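## Task

Move the single carton into the blue container so it rests flat on the container floor with the same face on top as when the scene began; it must stay there without any robot support at the end.

## Robot and tools

ROBOT. Two arms, left_arm and right_arm, each ending in a vacuum suction cup rather than fingers. The cup point is the centre of the cup's rim (36 mm across) when nothing touches it, and the cup opens along the cup point's own +z axis. About 4 cm behind the rim the tool body and its camera stick out up to roughly 9 cm sideways, so allow clearance.

FRAME. Results report poses in one scene frame: origin on the table surface midway between the arms, +x pointing out over the table, +z up, and left_arm sits on the +y side. The names left and right are not image sides. Reported positions are in metres, orientation as quaternion wxyz, plus linear (m/s) and angular (rad/s) velocities. At long reach the printed position may be slightly off.

COMMAND ROW. Every motion command uses a row of 14 numbers, each in [-1, 1], always covering both arms: left dx, dy, dz, rx, ry, rz, left suction, then right dx, dy, dz, rx, ry, rz, right suction. dx..rz are an offset (not a pose) from the cup point's measured pose, expressed along the cup point's own axes, not the scene axes. Scale: 1.0 equals 0.6 m of travel or 180 degrees; rx, ry, rz form a single rotation vector. Suction above 0.01 switches the vacuum on, 0.01 or less switches it off, and it stays as last set, so repeat the current value to leave it unchanged (a 0 turns it off). To keep an arm still, send it the offset back to its desired pose in the first call of a reply and zeros afterwards.

execute_actions(actions): a list of actions; each action is a table of up to 15 rows, one row per control step of 1/30 s, and a short table repeats its final row until 15 steps are used. Offsets in every row are measured from the pose at the start of that action (for a call's first action, the pose last reported), not from the previous row. Each step the command is clipped to within 100 mm and 16 degrees of the current measured pose, so large offsets need several actions; position is favoured over orientation when both cannot be met. An empty list just returns the state and images.

move(target, speed, stop_force, blocking): target is one 14-number row, offsets from the pose in the latest result showing one. Each cup point travels a straight line toward its target, both finishing together, over 0.5 to 10 s (cut off at 10 s). speed is the top path speed in m/s, 0.002 to 0.5, default 0.25; rotation is capped at twice that in rad/s. Paths ignore obstacles and the other arm, and the cup may lag, drift or overshoot speed, mostly with a near-straight arm. stop_force (13 to 80 N, shared by both arms, not allowed in the first 0.2 s) ends an arm's path when its wrist sensor feels that much added resistance along the target direction for two steps; that arm backs up two steps and holds. Use it only with very slow speed for approaching surfaces, not for turning arms, and omit it when lifting away from something. blocking=false returns after 0.5 s while motion continues; it cannot combine with stop_force, and no other motion is accepted until wait or stop shows it finished. The move line reports the ending (done, off_target, moving, held, fault, contact) and limits (paced = target clipped, held = some steps blocked, after which motion may suddenly speed up), plus distance to target.

wait(seconds): 0 to 10; lets time pass with commands held; returns early if a running move ends. stop(): brakes the running move, needing some distance. zoom_image(camera, region): camera is one of cam_head_left, cam_head_right, cam_high, cam_low (672x504) or cam_left_wrist, cam_right_wrist (504x504); region is [x0, y0, x1, y1] pixels from the top-left, no larger than 504 by 504. finished_scene(scene): give the current scene number; it is final and reports success.

RESULTS. suction_measured shows vacuum: near 0 means no seal, 0.83 or more means airtight; part_present turns 1 at 0.50 and back to 0 below 0.45. Hand target lines give the pose the controller now aims at. A pose unreachable line means the clearance check altered or blocked that arm's command. Wrist force and torque are given in the end effector's own axes (offset up to about 5.5 N, noise to about 3.4 N, saturation near 100 N); a push from a surface points back into the arm. Joint torque readings are rough and offset. Step readings may carry HELD marks for blocked steps.

GRASP AND RELEASE. Turn suction on and press the cup squarely onto a flat, smooth carton face fully inside its edges; seams, holes or edges under the rim leak. Under vacuum the cup shortens, so a held carton sits up to 12 mm nearer the tool. To release, set the carton down on its support, turn suction off, then retreat at least 15 mm. If the cup seals to the table, switching suction off frees it. Keep the carton's top face up.

AVOID. Pressing past contact with a stiff arm can trigger a fault: a joint reaching its load limit (293 N m shoulder joints, 133 elbow, 48 each wrist) or 150 N external force halts that arm for 10 s and drops the rest of the call. Do not let the arms collide or press each other, do not knock anything off the table, avoid drops, slams and hard shoves. Holding loads heats motors: MOTOR HOT appears at 70 °C and at 85 °C the arm is braked until cool. Loose objects may occasionally get a small push from outside.

Each tool is called after "Emit:" in YAML: its name, and indented under it one key for each argument.

## Session

Emit:
execute_actions:
  actions: []

Scene clock: 0.00 s.
left_arm: end_effector_position=(+0.5897, +0.3652, +0.2002) suction_measured=0.00 part_present=0 end_effector_quat_wxyz=(+0.001, -0.169, +0.986, -0.001) end_effector_velocity=(+0.000, +0.000, +0.001) end_effector_angular_velocity=(-0.001, -0.002, +0.000) | right_arm: end_effector_position=(+0.6756, -0.6273, +0.1987) suction_measured=0.00 part_present=0 end_effector_quat_wxyz=(-0.001, +0.261, +0.965, -0.000) end_effector_velocity=(+0.000, +0.000, -0.000) end_effector_angular_velocity=(+0.000, +0.000, -0.001)
Joint positions: left_arm=[-0.282 -1.558  2.144 -2.159 -1.571  2.337] | right_arm=[-0.281 -1.556  2.143 -2.157 -1.572 -2.898]
Joint velocities: left_arm=[ 0.    -0.001 -0.    -0.001  0.    -0.   ] | right_arm=[ 0.     0.     0.    -0.     0.     0.001]
Joint torques (N m, as the arm reports them, + toward a larger angle): no reading
Wrist force (N, on the end effector, along its own x y z axes, offset not removed): no reading
Wrist torque (N m, same axes, about the end effector's origin, offset not removed): no reading
Hand target (left_arm): +0.590, +0.365, +0.200; +0.001, -0.169, +0.986, -0.001
Hand target (right_arm): +0.676, -0.627, +0.199; -0.001, +0.261, +0.965, -0.000

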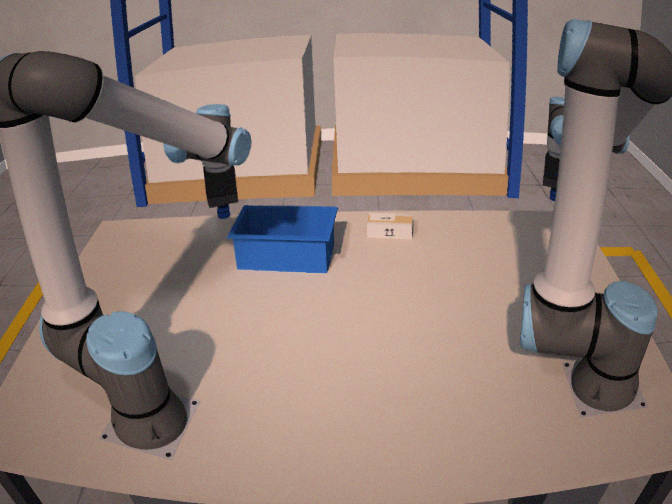

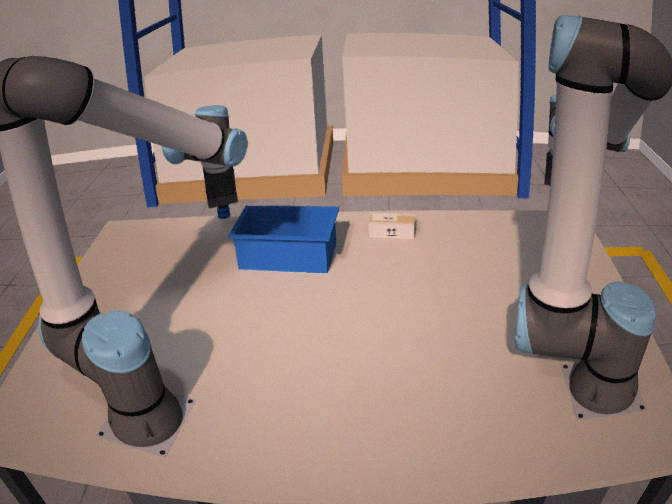

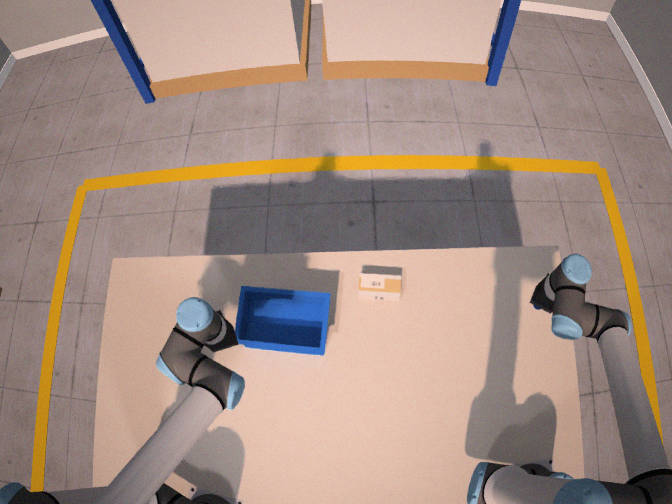

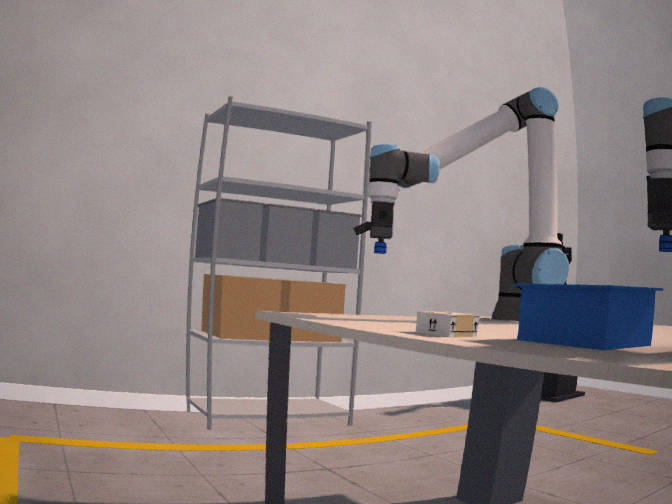

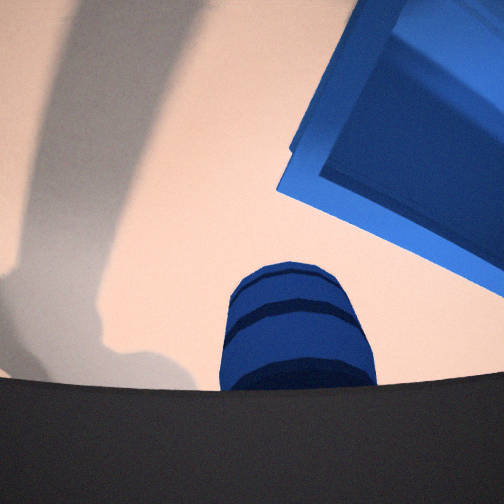

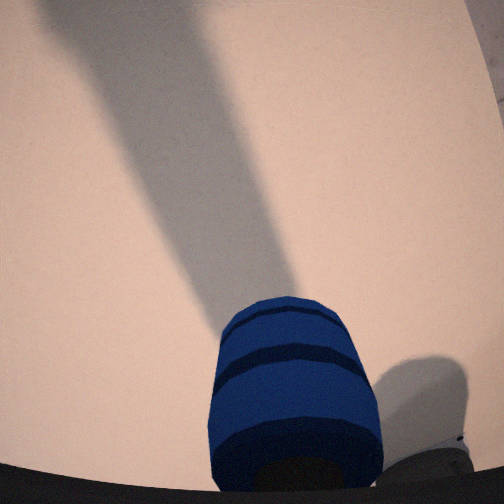

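Emit:
zoom_image:
  camera: "cam_high"
  region: [200, 230, 440, 380]

Emit:
move:
  target: [0,-0.75,-0.083,0,0,0.608,0,0,0,0,0,0,0,0]
  speed: 0.4

Region (200, 230, 440, 380) of cam_high's 672x504 image, scaled by 2.100, with more detail than that image has; it fills the top 315 rows of this view, and the rest is white.

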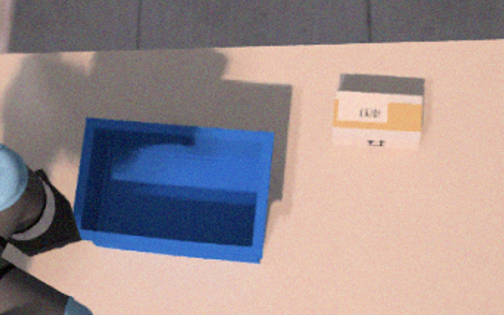

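Scene clock: 14.27 s.
left_arm: end_effector_position=(+0.7394, -0.0590, +0.2505) suction_measured=0.00 part_present=0 end_effector_quat_wxyz=(+0.001, +0.707, +0.708, -0.000) end_effector_velocity=(+0.000, -0.002, +0.000) end_effector_angular_velocity=(+0.002, +0.002, -0.007) | right_arm: end_effector_position=(+0.6756, -0.6273, +0.1987) suction_measured=0.00 part_present=0 end_effector_quat_wxyz=(-0.001, +0.261, +0.965, -0.000) end_effector_velocity=(-0.000, -0.001, -0.000) end_effector_angular_velocity=(+0.000, +0.000, -0.001)
Joint positions: left_arm=[-0.616 -1.118  1.483 -1.939 -1.571  3.913] | right_arm=[-0.281 -1.556  2.143 -2.157 -1.572 -2.898]
Joint velocities: left_arm=[-0.001  0.003 -0.005  0.005 -0.     0.006] | right_arm=[-0.001  0.     0.    -0.     0.    -0.   ]
Joint torques (N m, as the arm reports them, + toward a larger angle): left_arm=[-10.85 -68.93 -51.7    0.42  -1.9    2.34] | right_arm=[ -0.56 -41.27 -36.76  -4.02  -0.13  -0.22]
Wrist force (N, on the end effector, along its own x y z axes, offset not removed): left_arm=[0.1 1.0 1.4] | right_arm=[-2.6 -5.0 -0.2]
Wrist torque (N m, same axes, about the end effector's origin, offset not removed): left_arm=[0.32 -0.16 -0.23] | right_arm=[-1.02 0.15 -0.18]
Hand target (left_arm): +0.739, -0.059, +0.251; +0.001, +0.707, +0.707, -0.000
Hand target (right_arm): +0.676, -0.627, +0.199; -0.001, +0.261, +0.965, -0.000
Off the commanded pose (left_arm): 0.001 m, 0 deg.
Off the commanded pose (right_arm): 0.000 m, 0 deg.
move: done

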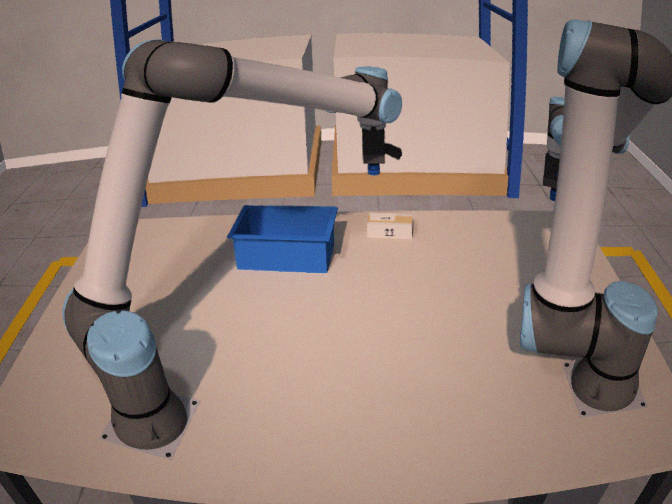

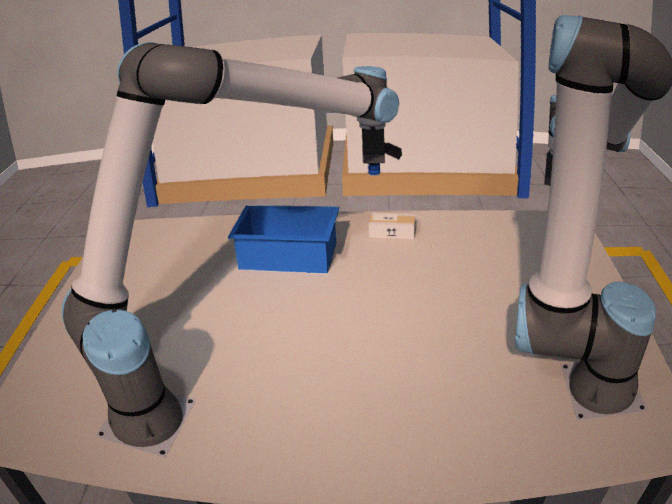

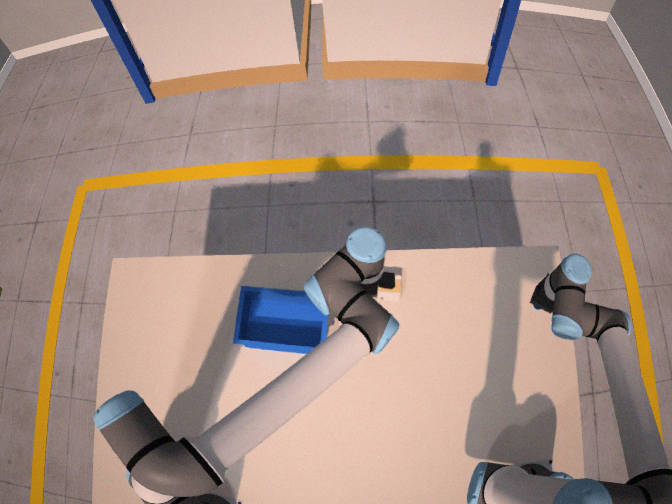

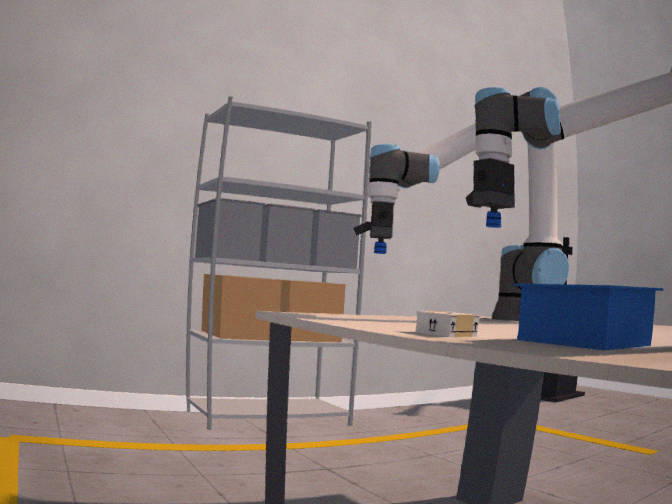

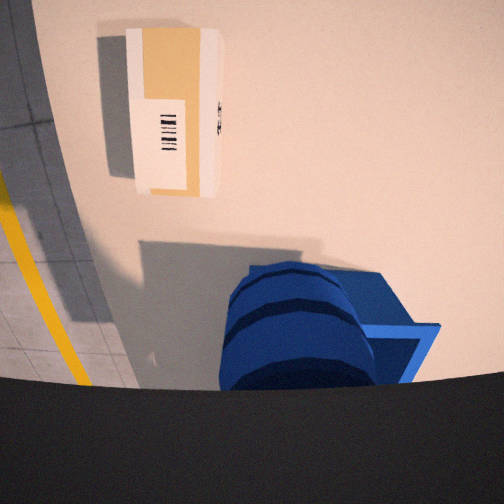

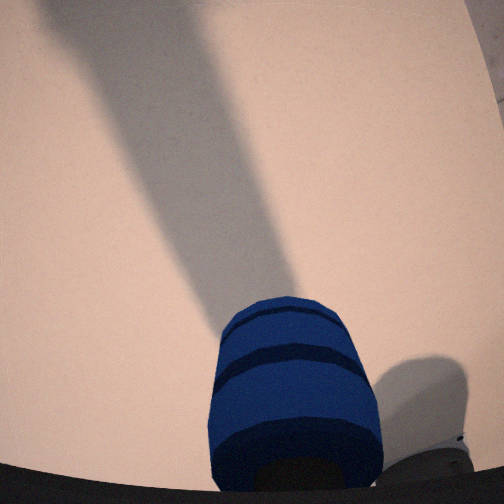

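Emit:
move:
  target: [-0.05,0.125,0.21,0,0,0,0,0,0,0,0,0,0,0]
  speed: 0.3

Scene clock: 19.47 s.
left_arm: end_effector_position=(+0.8145, -0.0890, +0.1248) suction_measured=0.00 part_present=0 end_effector_quat_wxyz=(+0.002, +0.707, +0.708, -0.000) end_effector_velocity=(+0.001, -0.000, -0.000) end_effector_angular_velocity=(-0.001, -0.001, +0.000) | right_arm: end_effector_position=(+0.6756, -0.6273, +0.1987) suction_measured=0.00 part_present=0 end_effector_quat_wxyz=(-0.001, +0.261, +0.965, -0.000) end_effector_velocity=(+0.000, -0.001, +0.000) end_effector_angular_velocity=(-0.001, -0.000, +0.000)
Joint positions: left_arm=[-0.583 -0.913  1.392 -2.053 -1.571  3.946] | right_arm=[-0.281 -1.556  2.143 -2.157 -1.572 -2.898]
Joint velocities: left_arm=[ 0.     0.002 -0.002 -0.001  0.     0.   ] | right_arm=[-0.001  0.    -0.    -0.    -0.001 -0.001]
Joint torques (N m, as the arm reports them, + toward a larger angle): left_arm=[ 12.15 -85.24 -48.88  -8.68  -0.58   2.69] | right_arm=[ -0.06 -45.07 -37.64  -3.72  -0.44  -0.06]
Wrist force (N, on the end effector, along its own x y z axes, offset not removed): left_arm=[0.0 0.0 1.0] | right_arm=[-0.6 -0.5 -1.3]
Wrist torque (N m, same axes, about the end effector's origin, offset not removed): left_arm=[0.03 -0.20 -0.05] | right_arm=[-0.38 -0.16 -0.10]
Hand target (left_arm): +0.815, -0.089, +0.125; +0.002, +0.707, +0.708, -0.000
Hand target (right_arm): +0.676, -0.627, +0.199; -0.001, +0.261, +0.965, -0.000
Off the commanded pose (left_arm): 0.000 m, 0 deg.
Off the commanded pose (right_arm): 0.000 m, 0 deg.
move: done

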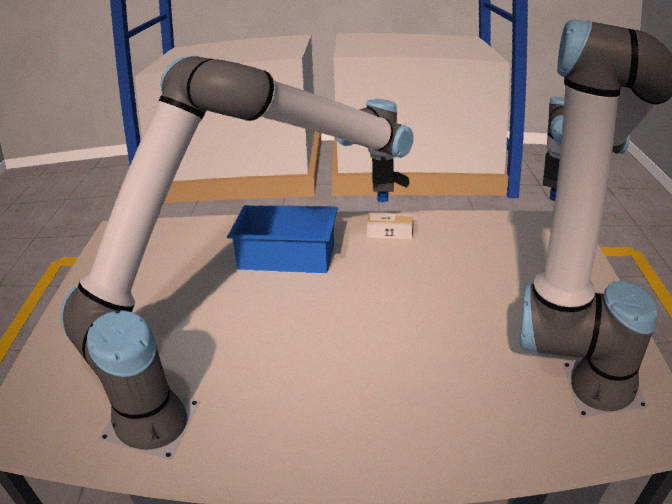

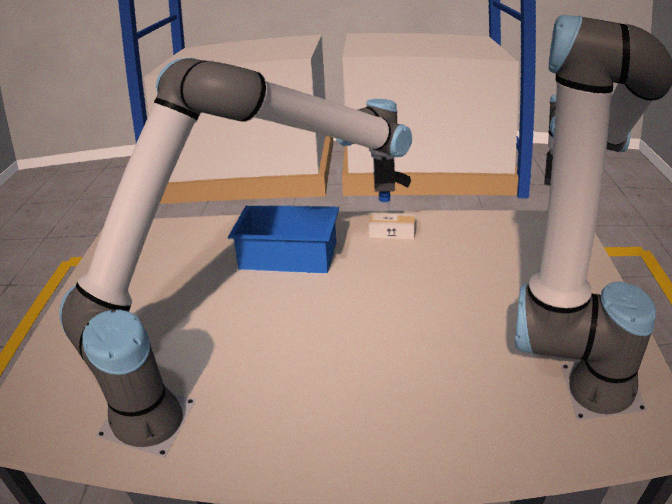

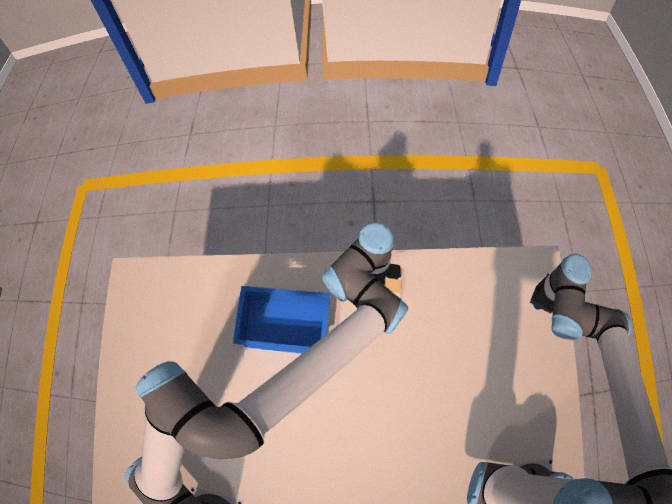

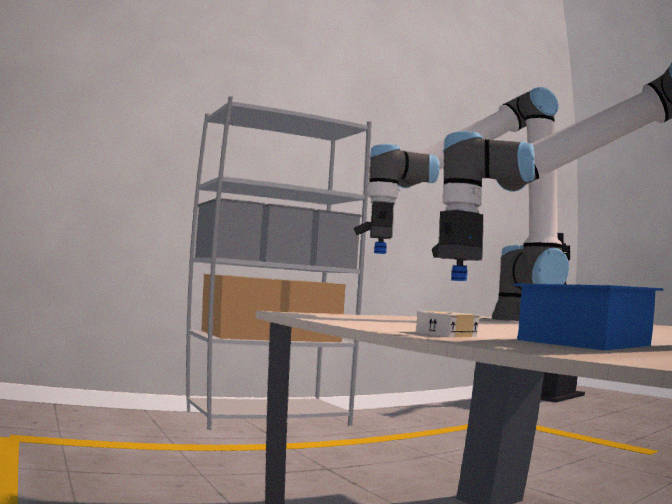

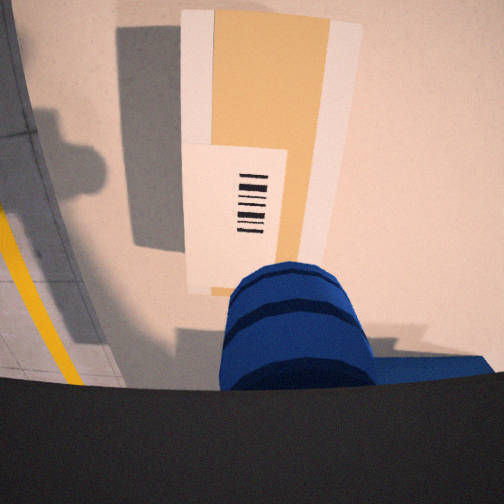

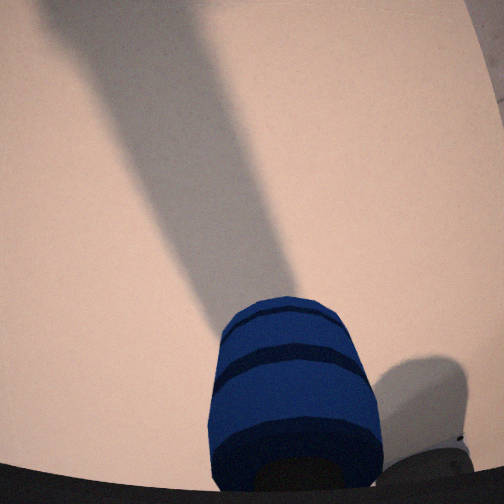

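Emit:
move:
  target: [-0.02,0.033,0.075,0,0,0,0,0,0,0,0,0,0,0]

Scene clock: 28.03 s.
left_arm: end_effector_position=(+0.8343, -0.1010, +0.0799) suction_measured=0.00 part_present=0 end_effector_quat_wxyz=(+0.002, +0.707, +0.708, -0.000) end_effector_velocity=(+0.000, -0.000, -0.001) end_effector_angular_velocity=(+0.001, +0.002, +0.000) | right_arm: end_effector_position=(+0.6756, -0.6273, +0.1987) suction_measured=0.00 part_present=0 end_effector_quat_wxyz=(-0.001, +0.261, +0.965, -0.000) end_effector_velocity=(-0.000, -0.000, -0.000) end_effector_angular_velocity=(+0.000, +0.000, -0.002)
Joint positions: left_arm=[-0.578 -0.843  1.356 -2.088 -1.571  3.95 ] | right_arm=[-0.281 -1.556  2.143 -2.157 -1.572 -2.898]
Joint velocities: left_arm=[-0.     0.002 -0.002  0.002 -0.    -0.   ] | right_arm=[-0.001  0.     0.    -0.    -0.     0.001]
Joint torques (N m, as the arm reports them, + toward a larger angle): left_arm=[ 12.93 -90.68 -49.02  -8.96   1.9    2.65] | right_arm=[ -1.24 -43.94 -37.64  -3.78  -0.45  -0.21]
Wrist force (N, on the end effector, along its own x y z axes, offset not removed): left_arm=[-1.7 0.7 3.0] | right_arm=[3.1 -1.6 -2.5]
Wrist torque (N m, same axes, about the end effector's origin, offset not removed): left_arm=[0.19 0.05 -0.12] | right_arm=[-0.35 -0.56 0.04]
Hand target (left_arm): +0.834, -0.101, +0.080; +0.002, +0.707, +0.708, -0.000
Hand target (right_arm): +0.676, -0.627, +0.199; -0.001, +0.261, +0.965, -0.000
Off the commanded pose (left_arm): 0.000 m, 0 deg.
Off the commanded pose (right_arm): 0.000 m, 0 deg.
move: done

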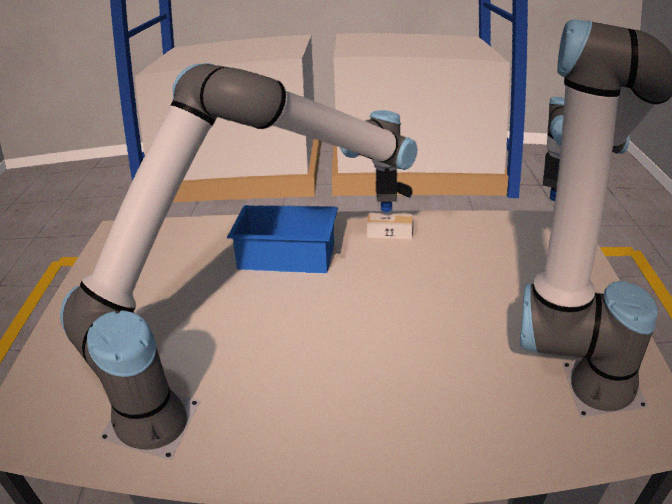

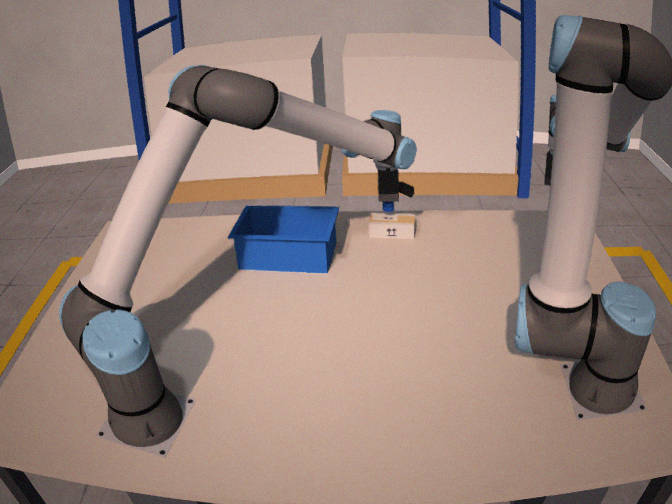

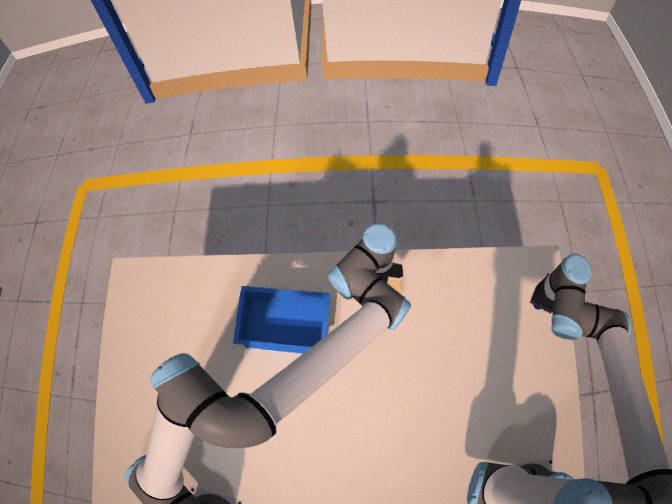

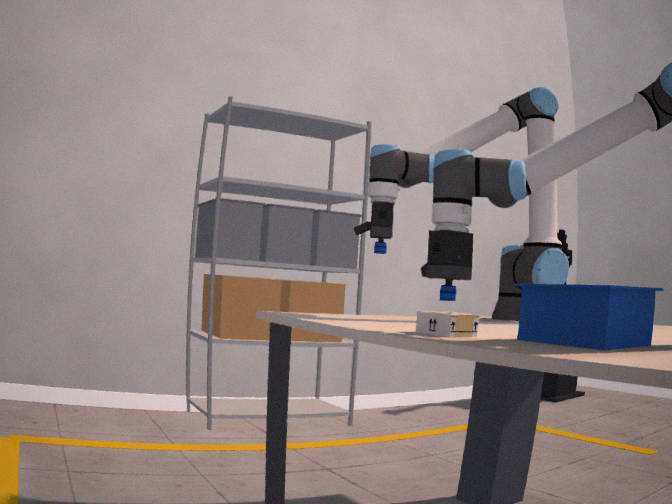

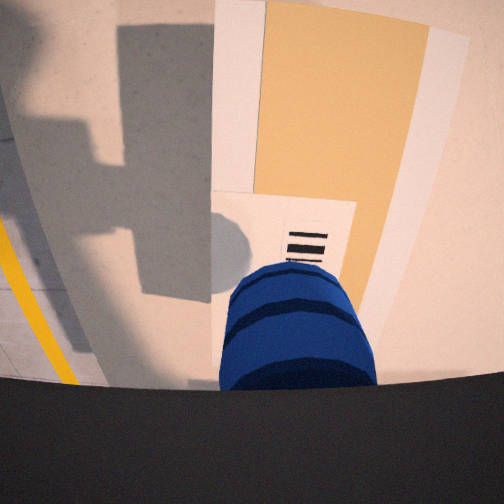

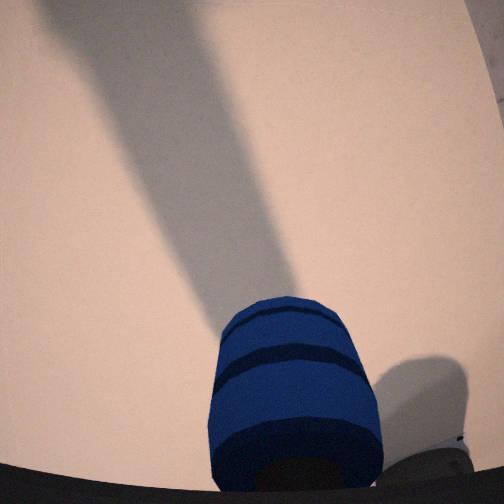

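On the label; shift slightly toward centre.

Emit:
move:
  target: [-0.01,-0.004,0.07,0,0,0,1,0,0,0,0,0,0,0]
  speed: 0.02
  stop_force: 13

Scene clock: 36.17 s.
left_arm: end_effector_position=(+0.8322, -0.1071, +0.0388) suction_measured=0.89 part_present=1 end_effector_quat_wxyz=(+0.002, +0.707, +0.708, -0.000) end_effector_velocity=(-0.001, +0.000, +0.000) end_effector_angular_velocity=(+0.002, +0.001, -0.001) | right_arm: end_effector_position=(+0.6756, -0.6273, +0.1987) suction_measured=0.00 part_present=0 end_effector_quat_wxyz=(-0.001, +0.261, +0.965, -0.000) end_effector_velocity=(-0.000, +0.000, +0.000) end_effector_angular_velocity=(+0.001, -0.000, -0.000)
Joint positions: left_arm=[-0.584 -0.805  1.371 -2.14  -1.571  3.945] | right_arm=[-0.281 -1.556  2.143 -2.157 -1.572 -2.898]
Joint velocities: left_arm=[-0.001 -0.001  0.     0.003  0.     0.001] | right_arm=[ 0.    -0.    -0.     0.001  0.001  0.001]
Joint torques (N m, as the arm reports them, + toward a larger angle): left_arm=[ -2.96 -96.64 -25.04   1.56  -0.85  -0.87] | right_arm=[  0.27 -41.73 -35.83  -4.43  -0.09  -0.09]
Wrist force (N, on the end effector, along its own x y z axes, offset not removed): left_arm=[8.8 -1.3 -26.2] | right_arm=[-0.7 -3.2 1.0]
Wrist torque (N m, same axes, about the end effector's origin, offset not removed): left_arm=[0.29 -0.58 -0.15] | right_arm=[-0.74 -0.11 0.13]
Hand target (left_arm): +0.832, -0.107, +0.039; +0.002, +0.707, +0.708, -0.000
Hand target (right_arm): +0.676, -0.627, +0.199; -0.001, +0.261, +0.965, -0.000
Off the commanded pose (left_arm): 0.001 m, 0 deg.
Off the commanded pose (right_arm): 0.000 m, 0 deg.
move: contact (left_arm)

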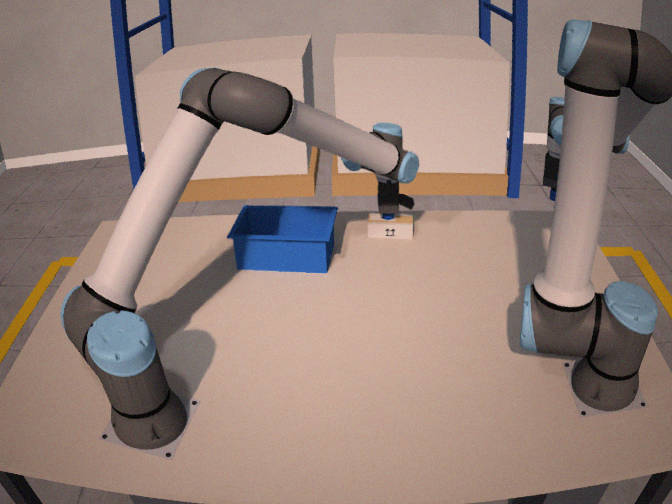

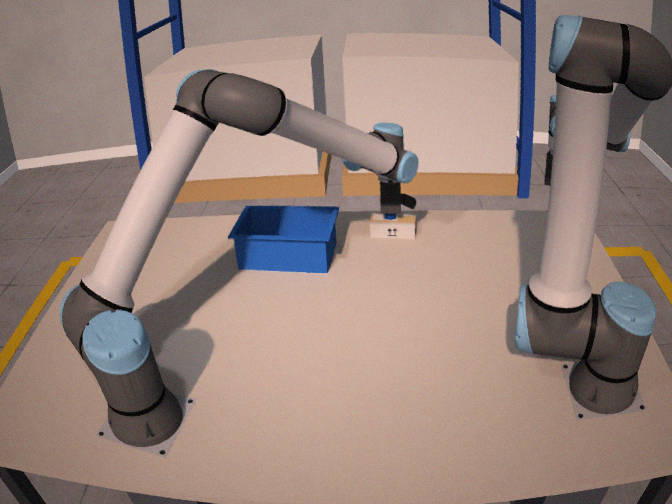

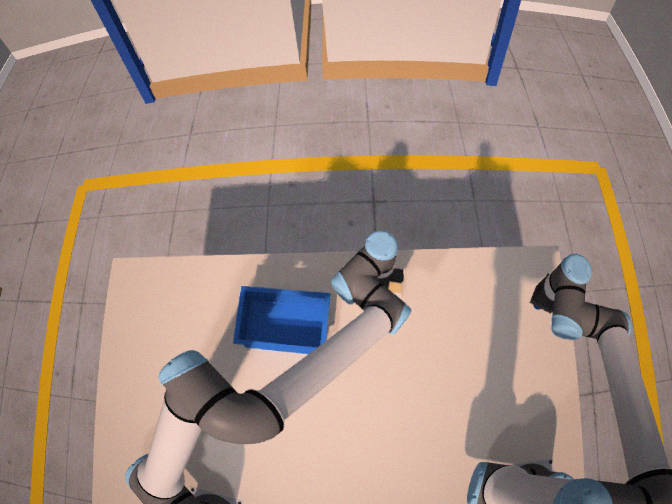

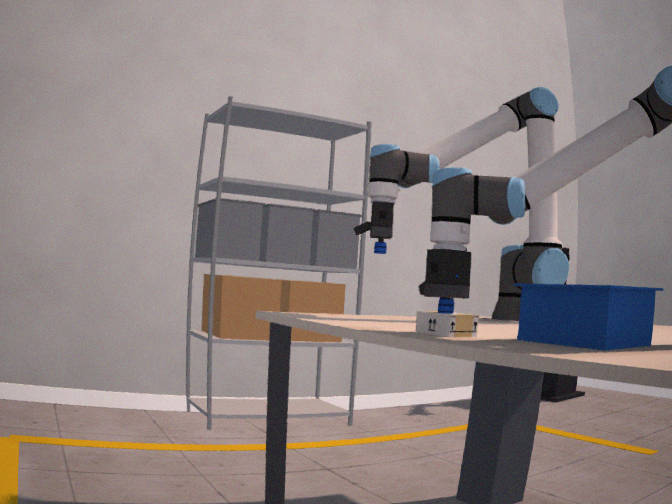

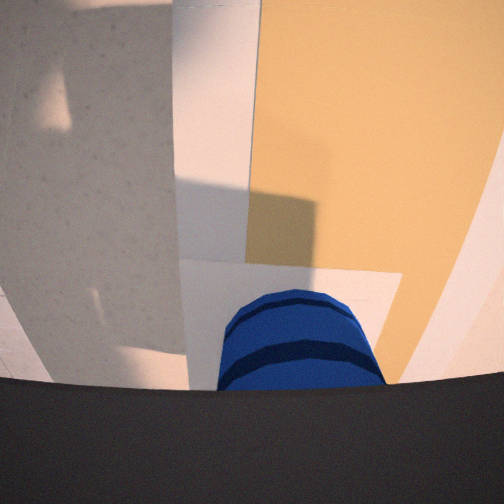

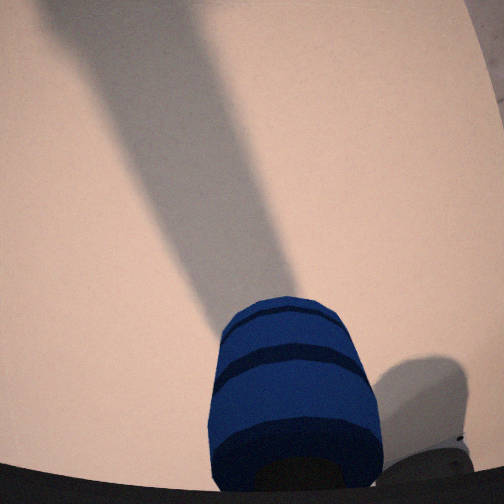

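Emit:
move:
  target: [0,0,-0.27,0,0,0,1,0,0,0,0,0,0,0]

Emit:
move:
  target: [0.495,-0.18,0,0,0,0,1,0,0,0,0,0,0,0]

Scene clock: 40.50 s.
left_arm: end_effector_position=(+0.8319, -0.1068, +0.2007) suction_measured=0.89 part_present=1 end_effector_quat_wxyz=(+0.002, +0.707, +0.708, -0.000) end_effector_velocity=(-0.001, -0.001, +0.002) end_effector_angular_velocity=(+0.000, +0.000, -0.001) | right_arm: end_effector_position=(+0.6756, -0.6273, +0.1987) suction_measured=0.00 part_present=0 end_effector_quat_wxyz=(-0.001, +0.261, +0.965, -0.000) end_effector_velocity=(+0.000, -0.000, +0.000) end_effector_angular_velocity=(-0.001, -0.001, +0.001)
Joint positions: left_arm=[-0.584 -0.926  1.269 -1.918 -1.571  3.945] | right_arm=[-0.281 -1.556  2.143 -2.157 -1.572 -2.898]
Joint velocities: left_arm=[-0.001 -0.001 -0.002  0.003  0.    -0.001] | right_arm=[ 0.    -0.     0.    -0.001 -0.    -0.001]
Joint torques (N m, as the arm reports them, + toward a larger angle): left_arm=[ -12.82 -122.38  -53.14   -0.08   -1.42   -3.14] | right_arm=[  0.03 -41.81 -37.86  -4.31  -0.39  -0.24]
Wrist force (N, on the end effector, along its own x y z axes, offset not removed): left_arm=[3.4 -0.2 3.3] | right_arm=[2.5 -0.7 -4.3]
Wrist torque (N m, same axes, about the end effector's origin, offset not removed): left_arm=[-0.02 -0.78 -0.04] | right_arm=[-0.19 -0.63 -0.09]
Hand target (left_arm): +0.832, -0.107, +0.201; +0.002, +0.707, +0.708, -0.000
Hand target (right_arm): +0.676, -0.627, +0.199; -0.001, +0.261, +0.965, -0.000
Off the commanded pose (left_arm): 0.000 m, 0 deg.
Off the commanded pose (right_arm): 0.000 m, 0 deg.
move: done

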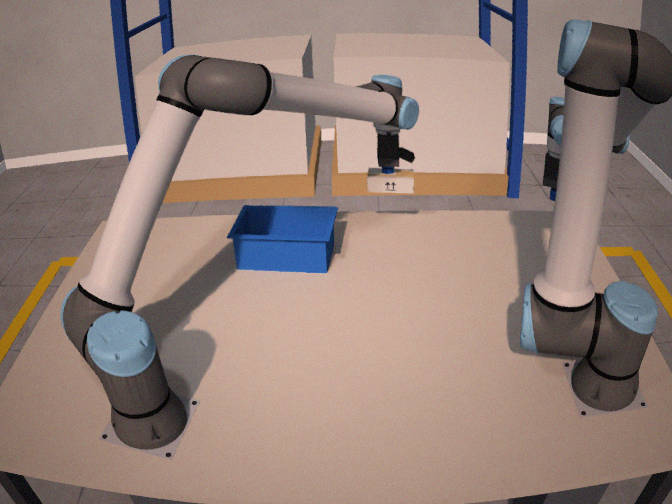

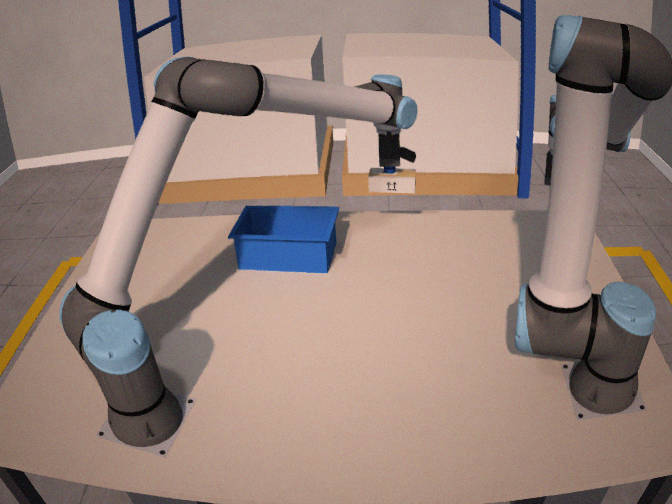

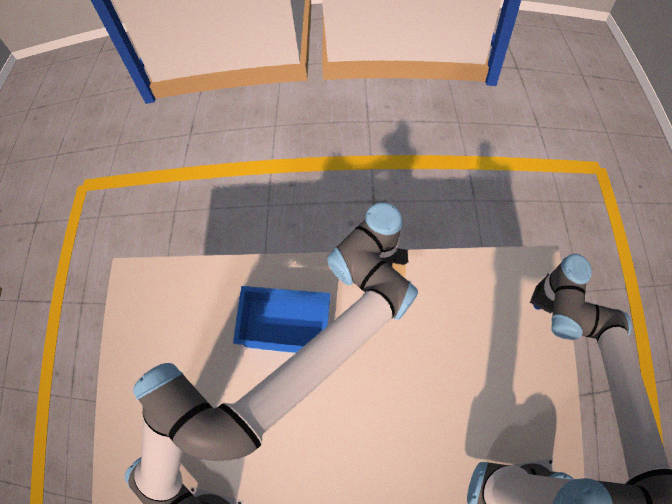

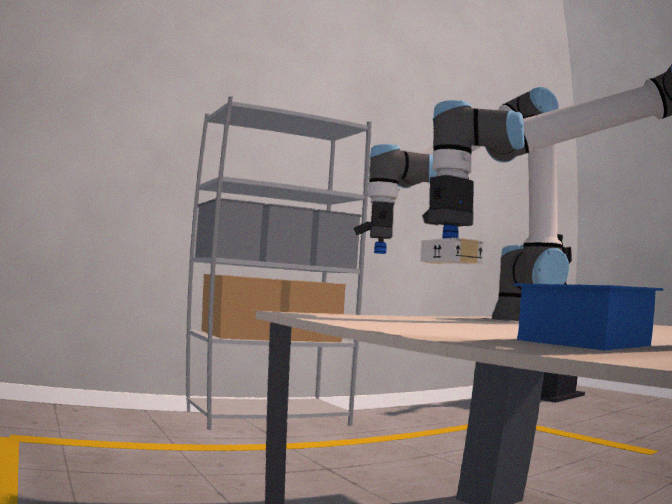

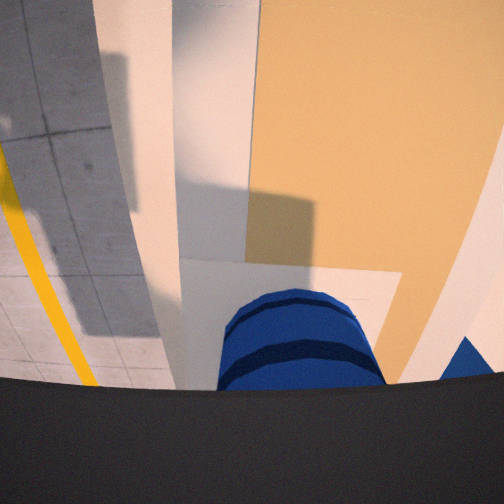

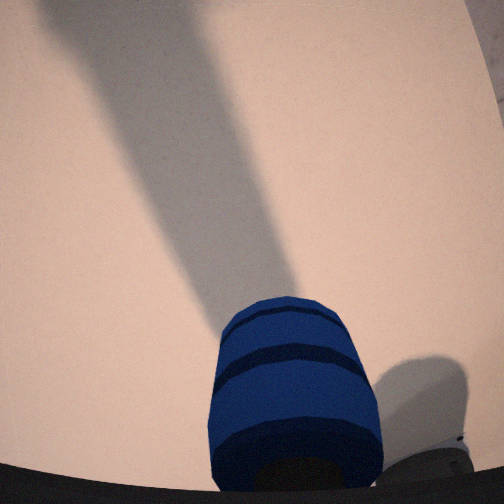

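Scene clock: 42.33 s.
left_arm: end_effector_position=(+0.7237, +0.1899, +0.2001) suction_measured=0.89 part_present=1 end_effector_quat_wxyz=(+0.002, +0.707, +0.708, +0.000) end_effector_velocity=(-0.000, +0.002, +0.000) end_effector_angular_velocity=(-0.001, -0.001, +0.000) | right_arm: end_effector_position=(+0.6756, -0.6273, +0.1987) suction_measured=0.00 part_present=0 end_effector_quat_wxyz=(-0.001, +0.261, +0.965, -0.000) end_effector_velocity=(-0.000, -0.001, -0.000) end_effector_angular_velocity=(-0.001, +0.000, -0.003)
Joint positions: left_arm=[-0.403 -1.281  1.815 -2.108 -1.571  4.125] | right_arm=[-0.281 -1.556  2.143 -2.157 -1.572 -2.898]
Joint velocities: left_arm=[ 0.002 -0.002  0.003 -0.002 -0.     0.002] | right_arm=[-0.001  0.     0.    -0.    -0.001  0.002]
Joint torques (N m, as the arm reports them, + toward a larger angle): left_arm=[  9.78 -89.49 -36.38  -8.32  -2.37   2.48] | right_arm=[  0.85 -40.49 -35.93  -4.63  -0.16  -0.03]
Wrist force (N, on the end effector, along its own x y z axes, offset not removed): left_arm=[3.9 0.8 2.6] | right_arm=[-0.5 -2.2 -0.9]
Wrist torque (N m, same axes, about the end effector's origin, offset not removed): left_arm=[0.07 -0.76 -0.21] | right_arm=[-0.54 -0.03 0.02]
Hand target (left_arm): +0.724, +0.190, +0.200; +0.002, +0.707, +0.708, +0.000
Hand target (right_arm): +0.676, -0.627, +0.199; -0.001, +0.261, +0.965, -0.000
Off the commanded pose (left_arm): 0.000 m, 0 deg.
Off the commanded pose (right_arm): 0.000 m, 0 deg.
move: done

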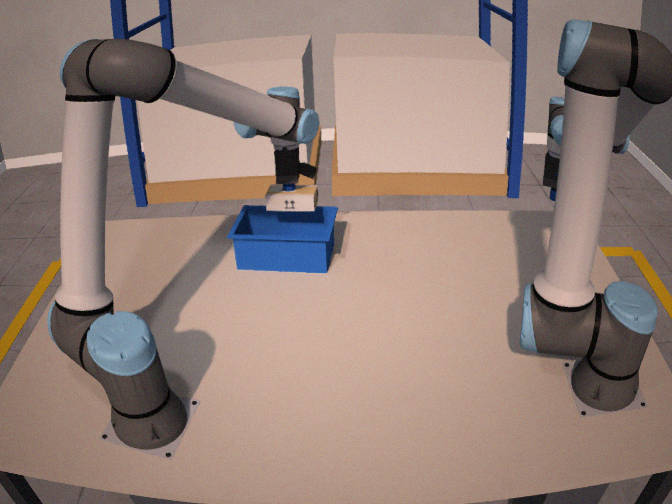

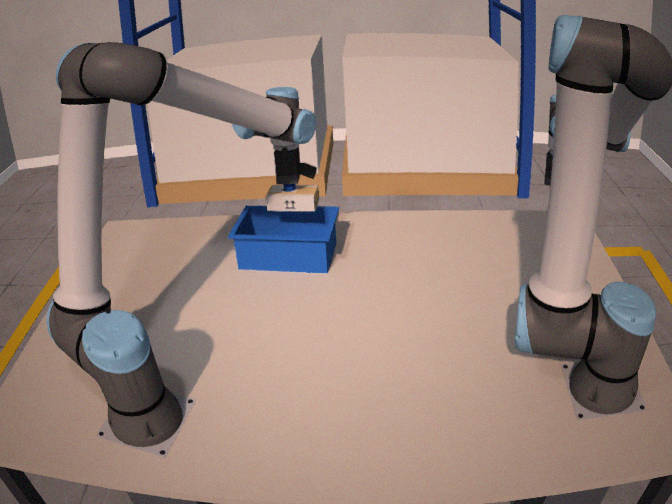

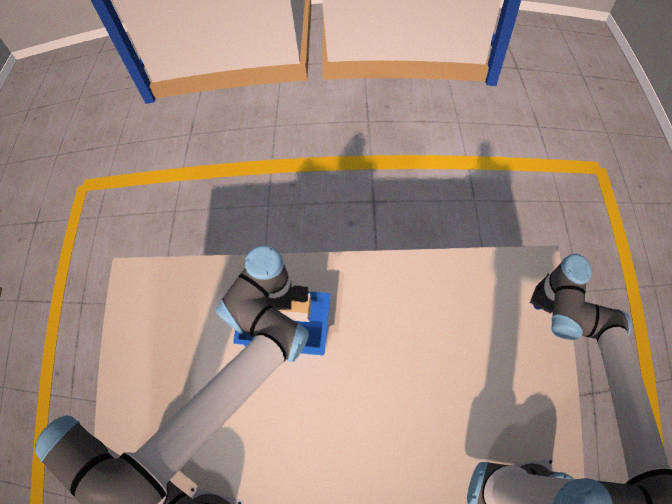

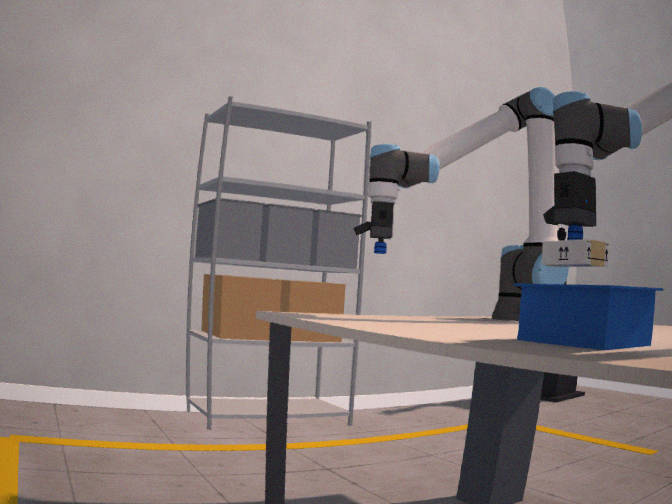

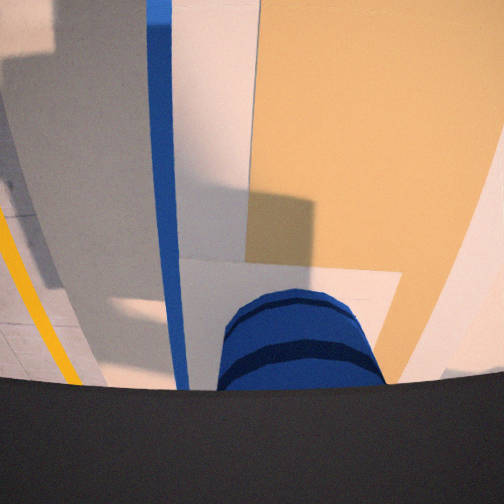

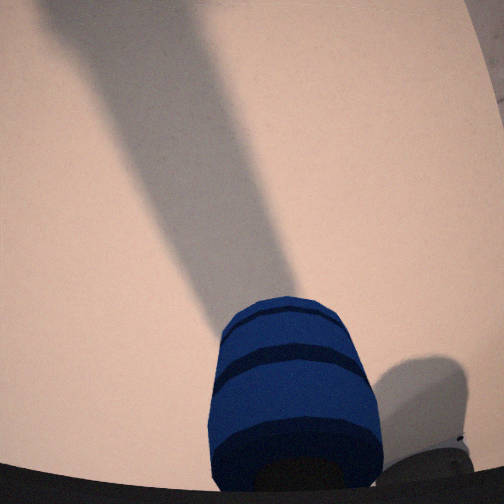

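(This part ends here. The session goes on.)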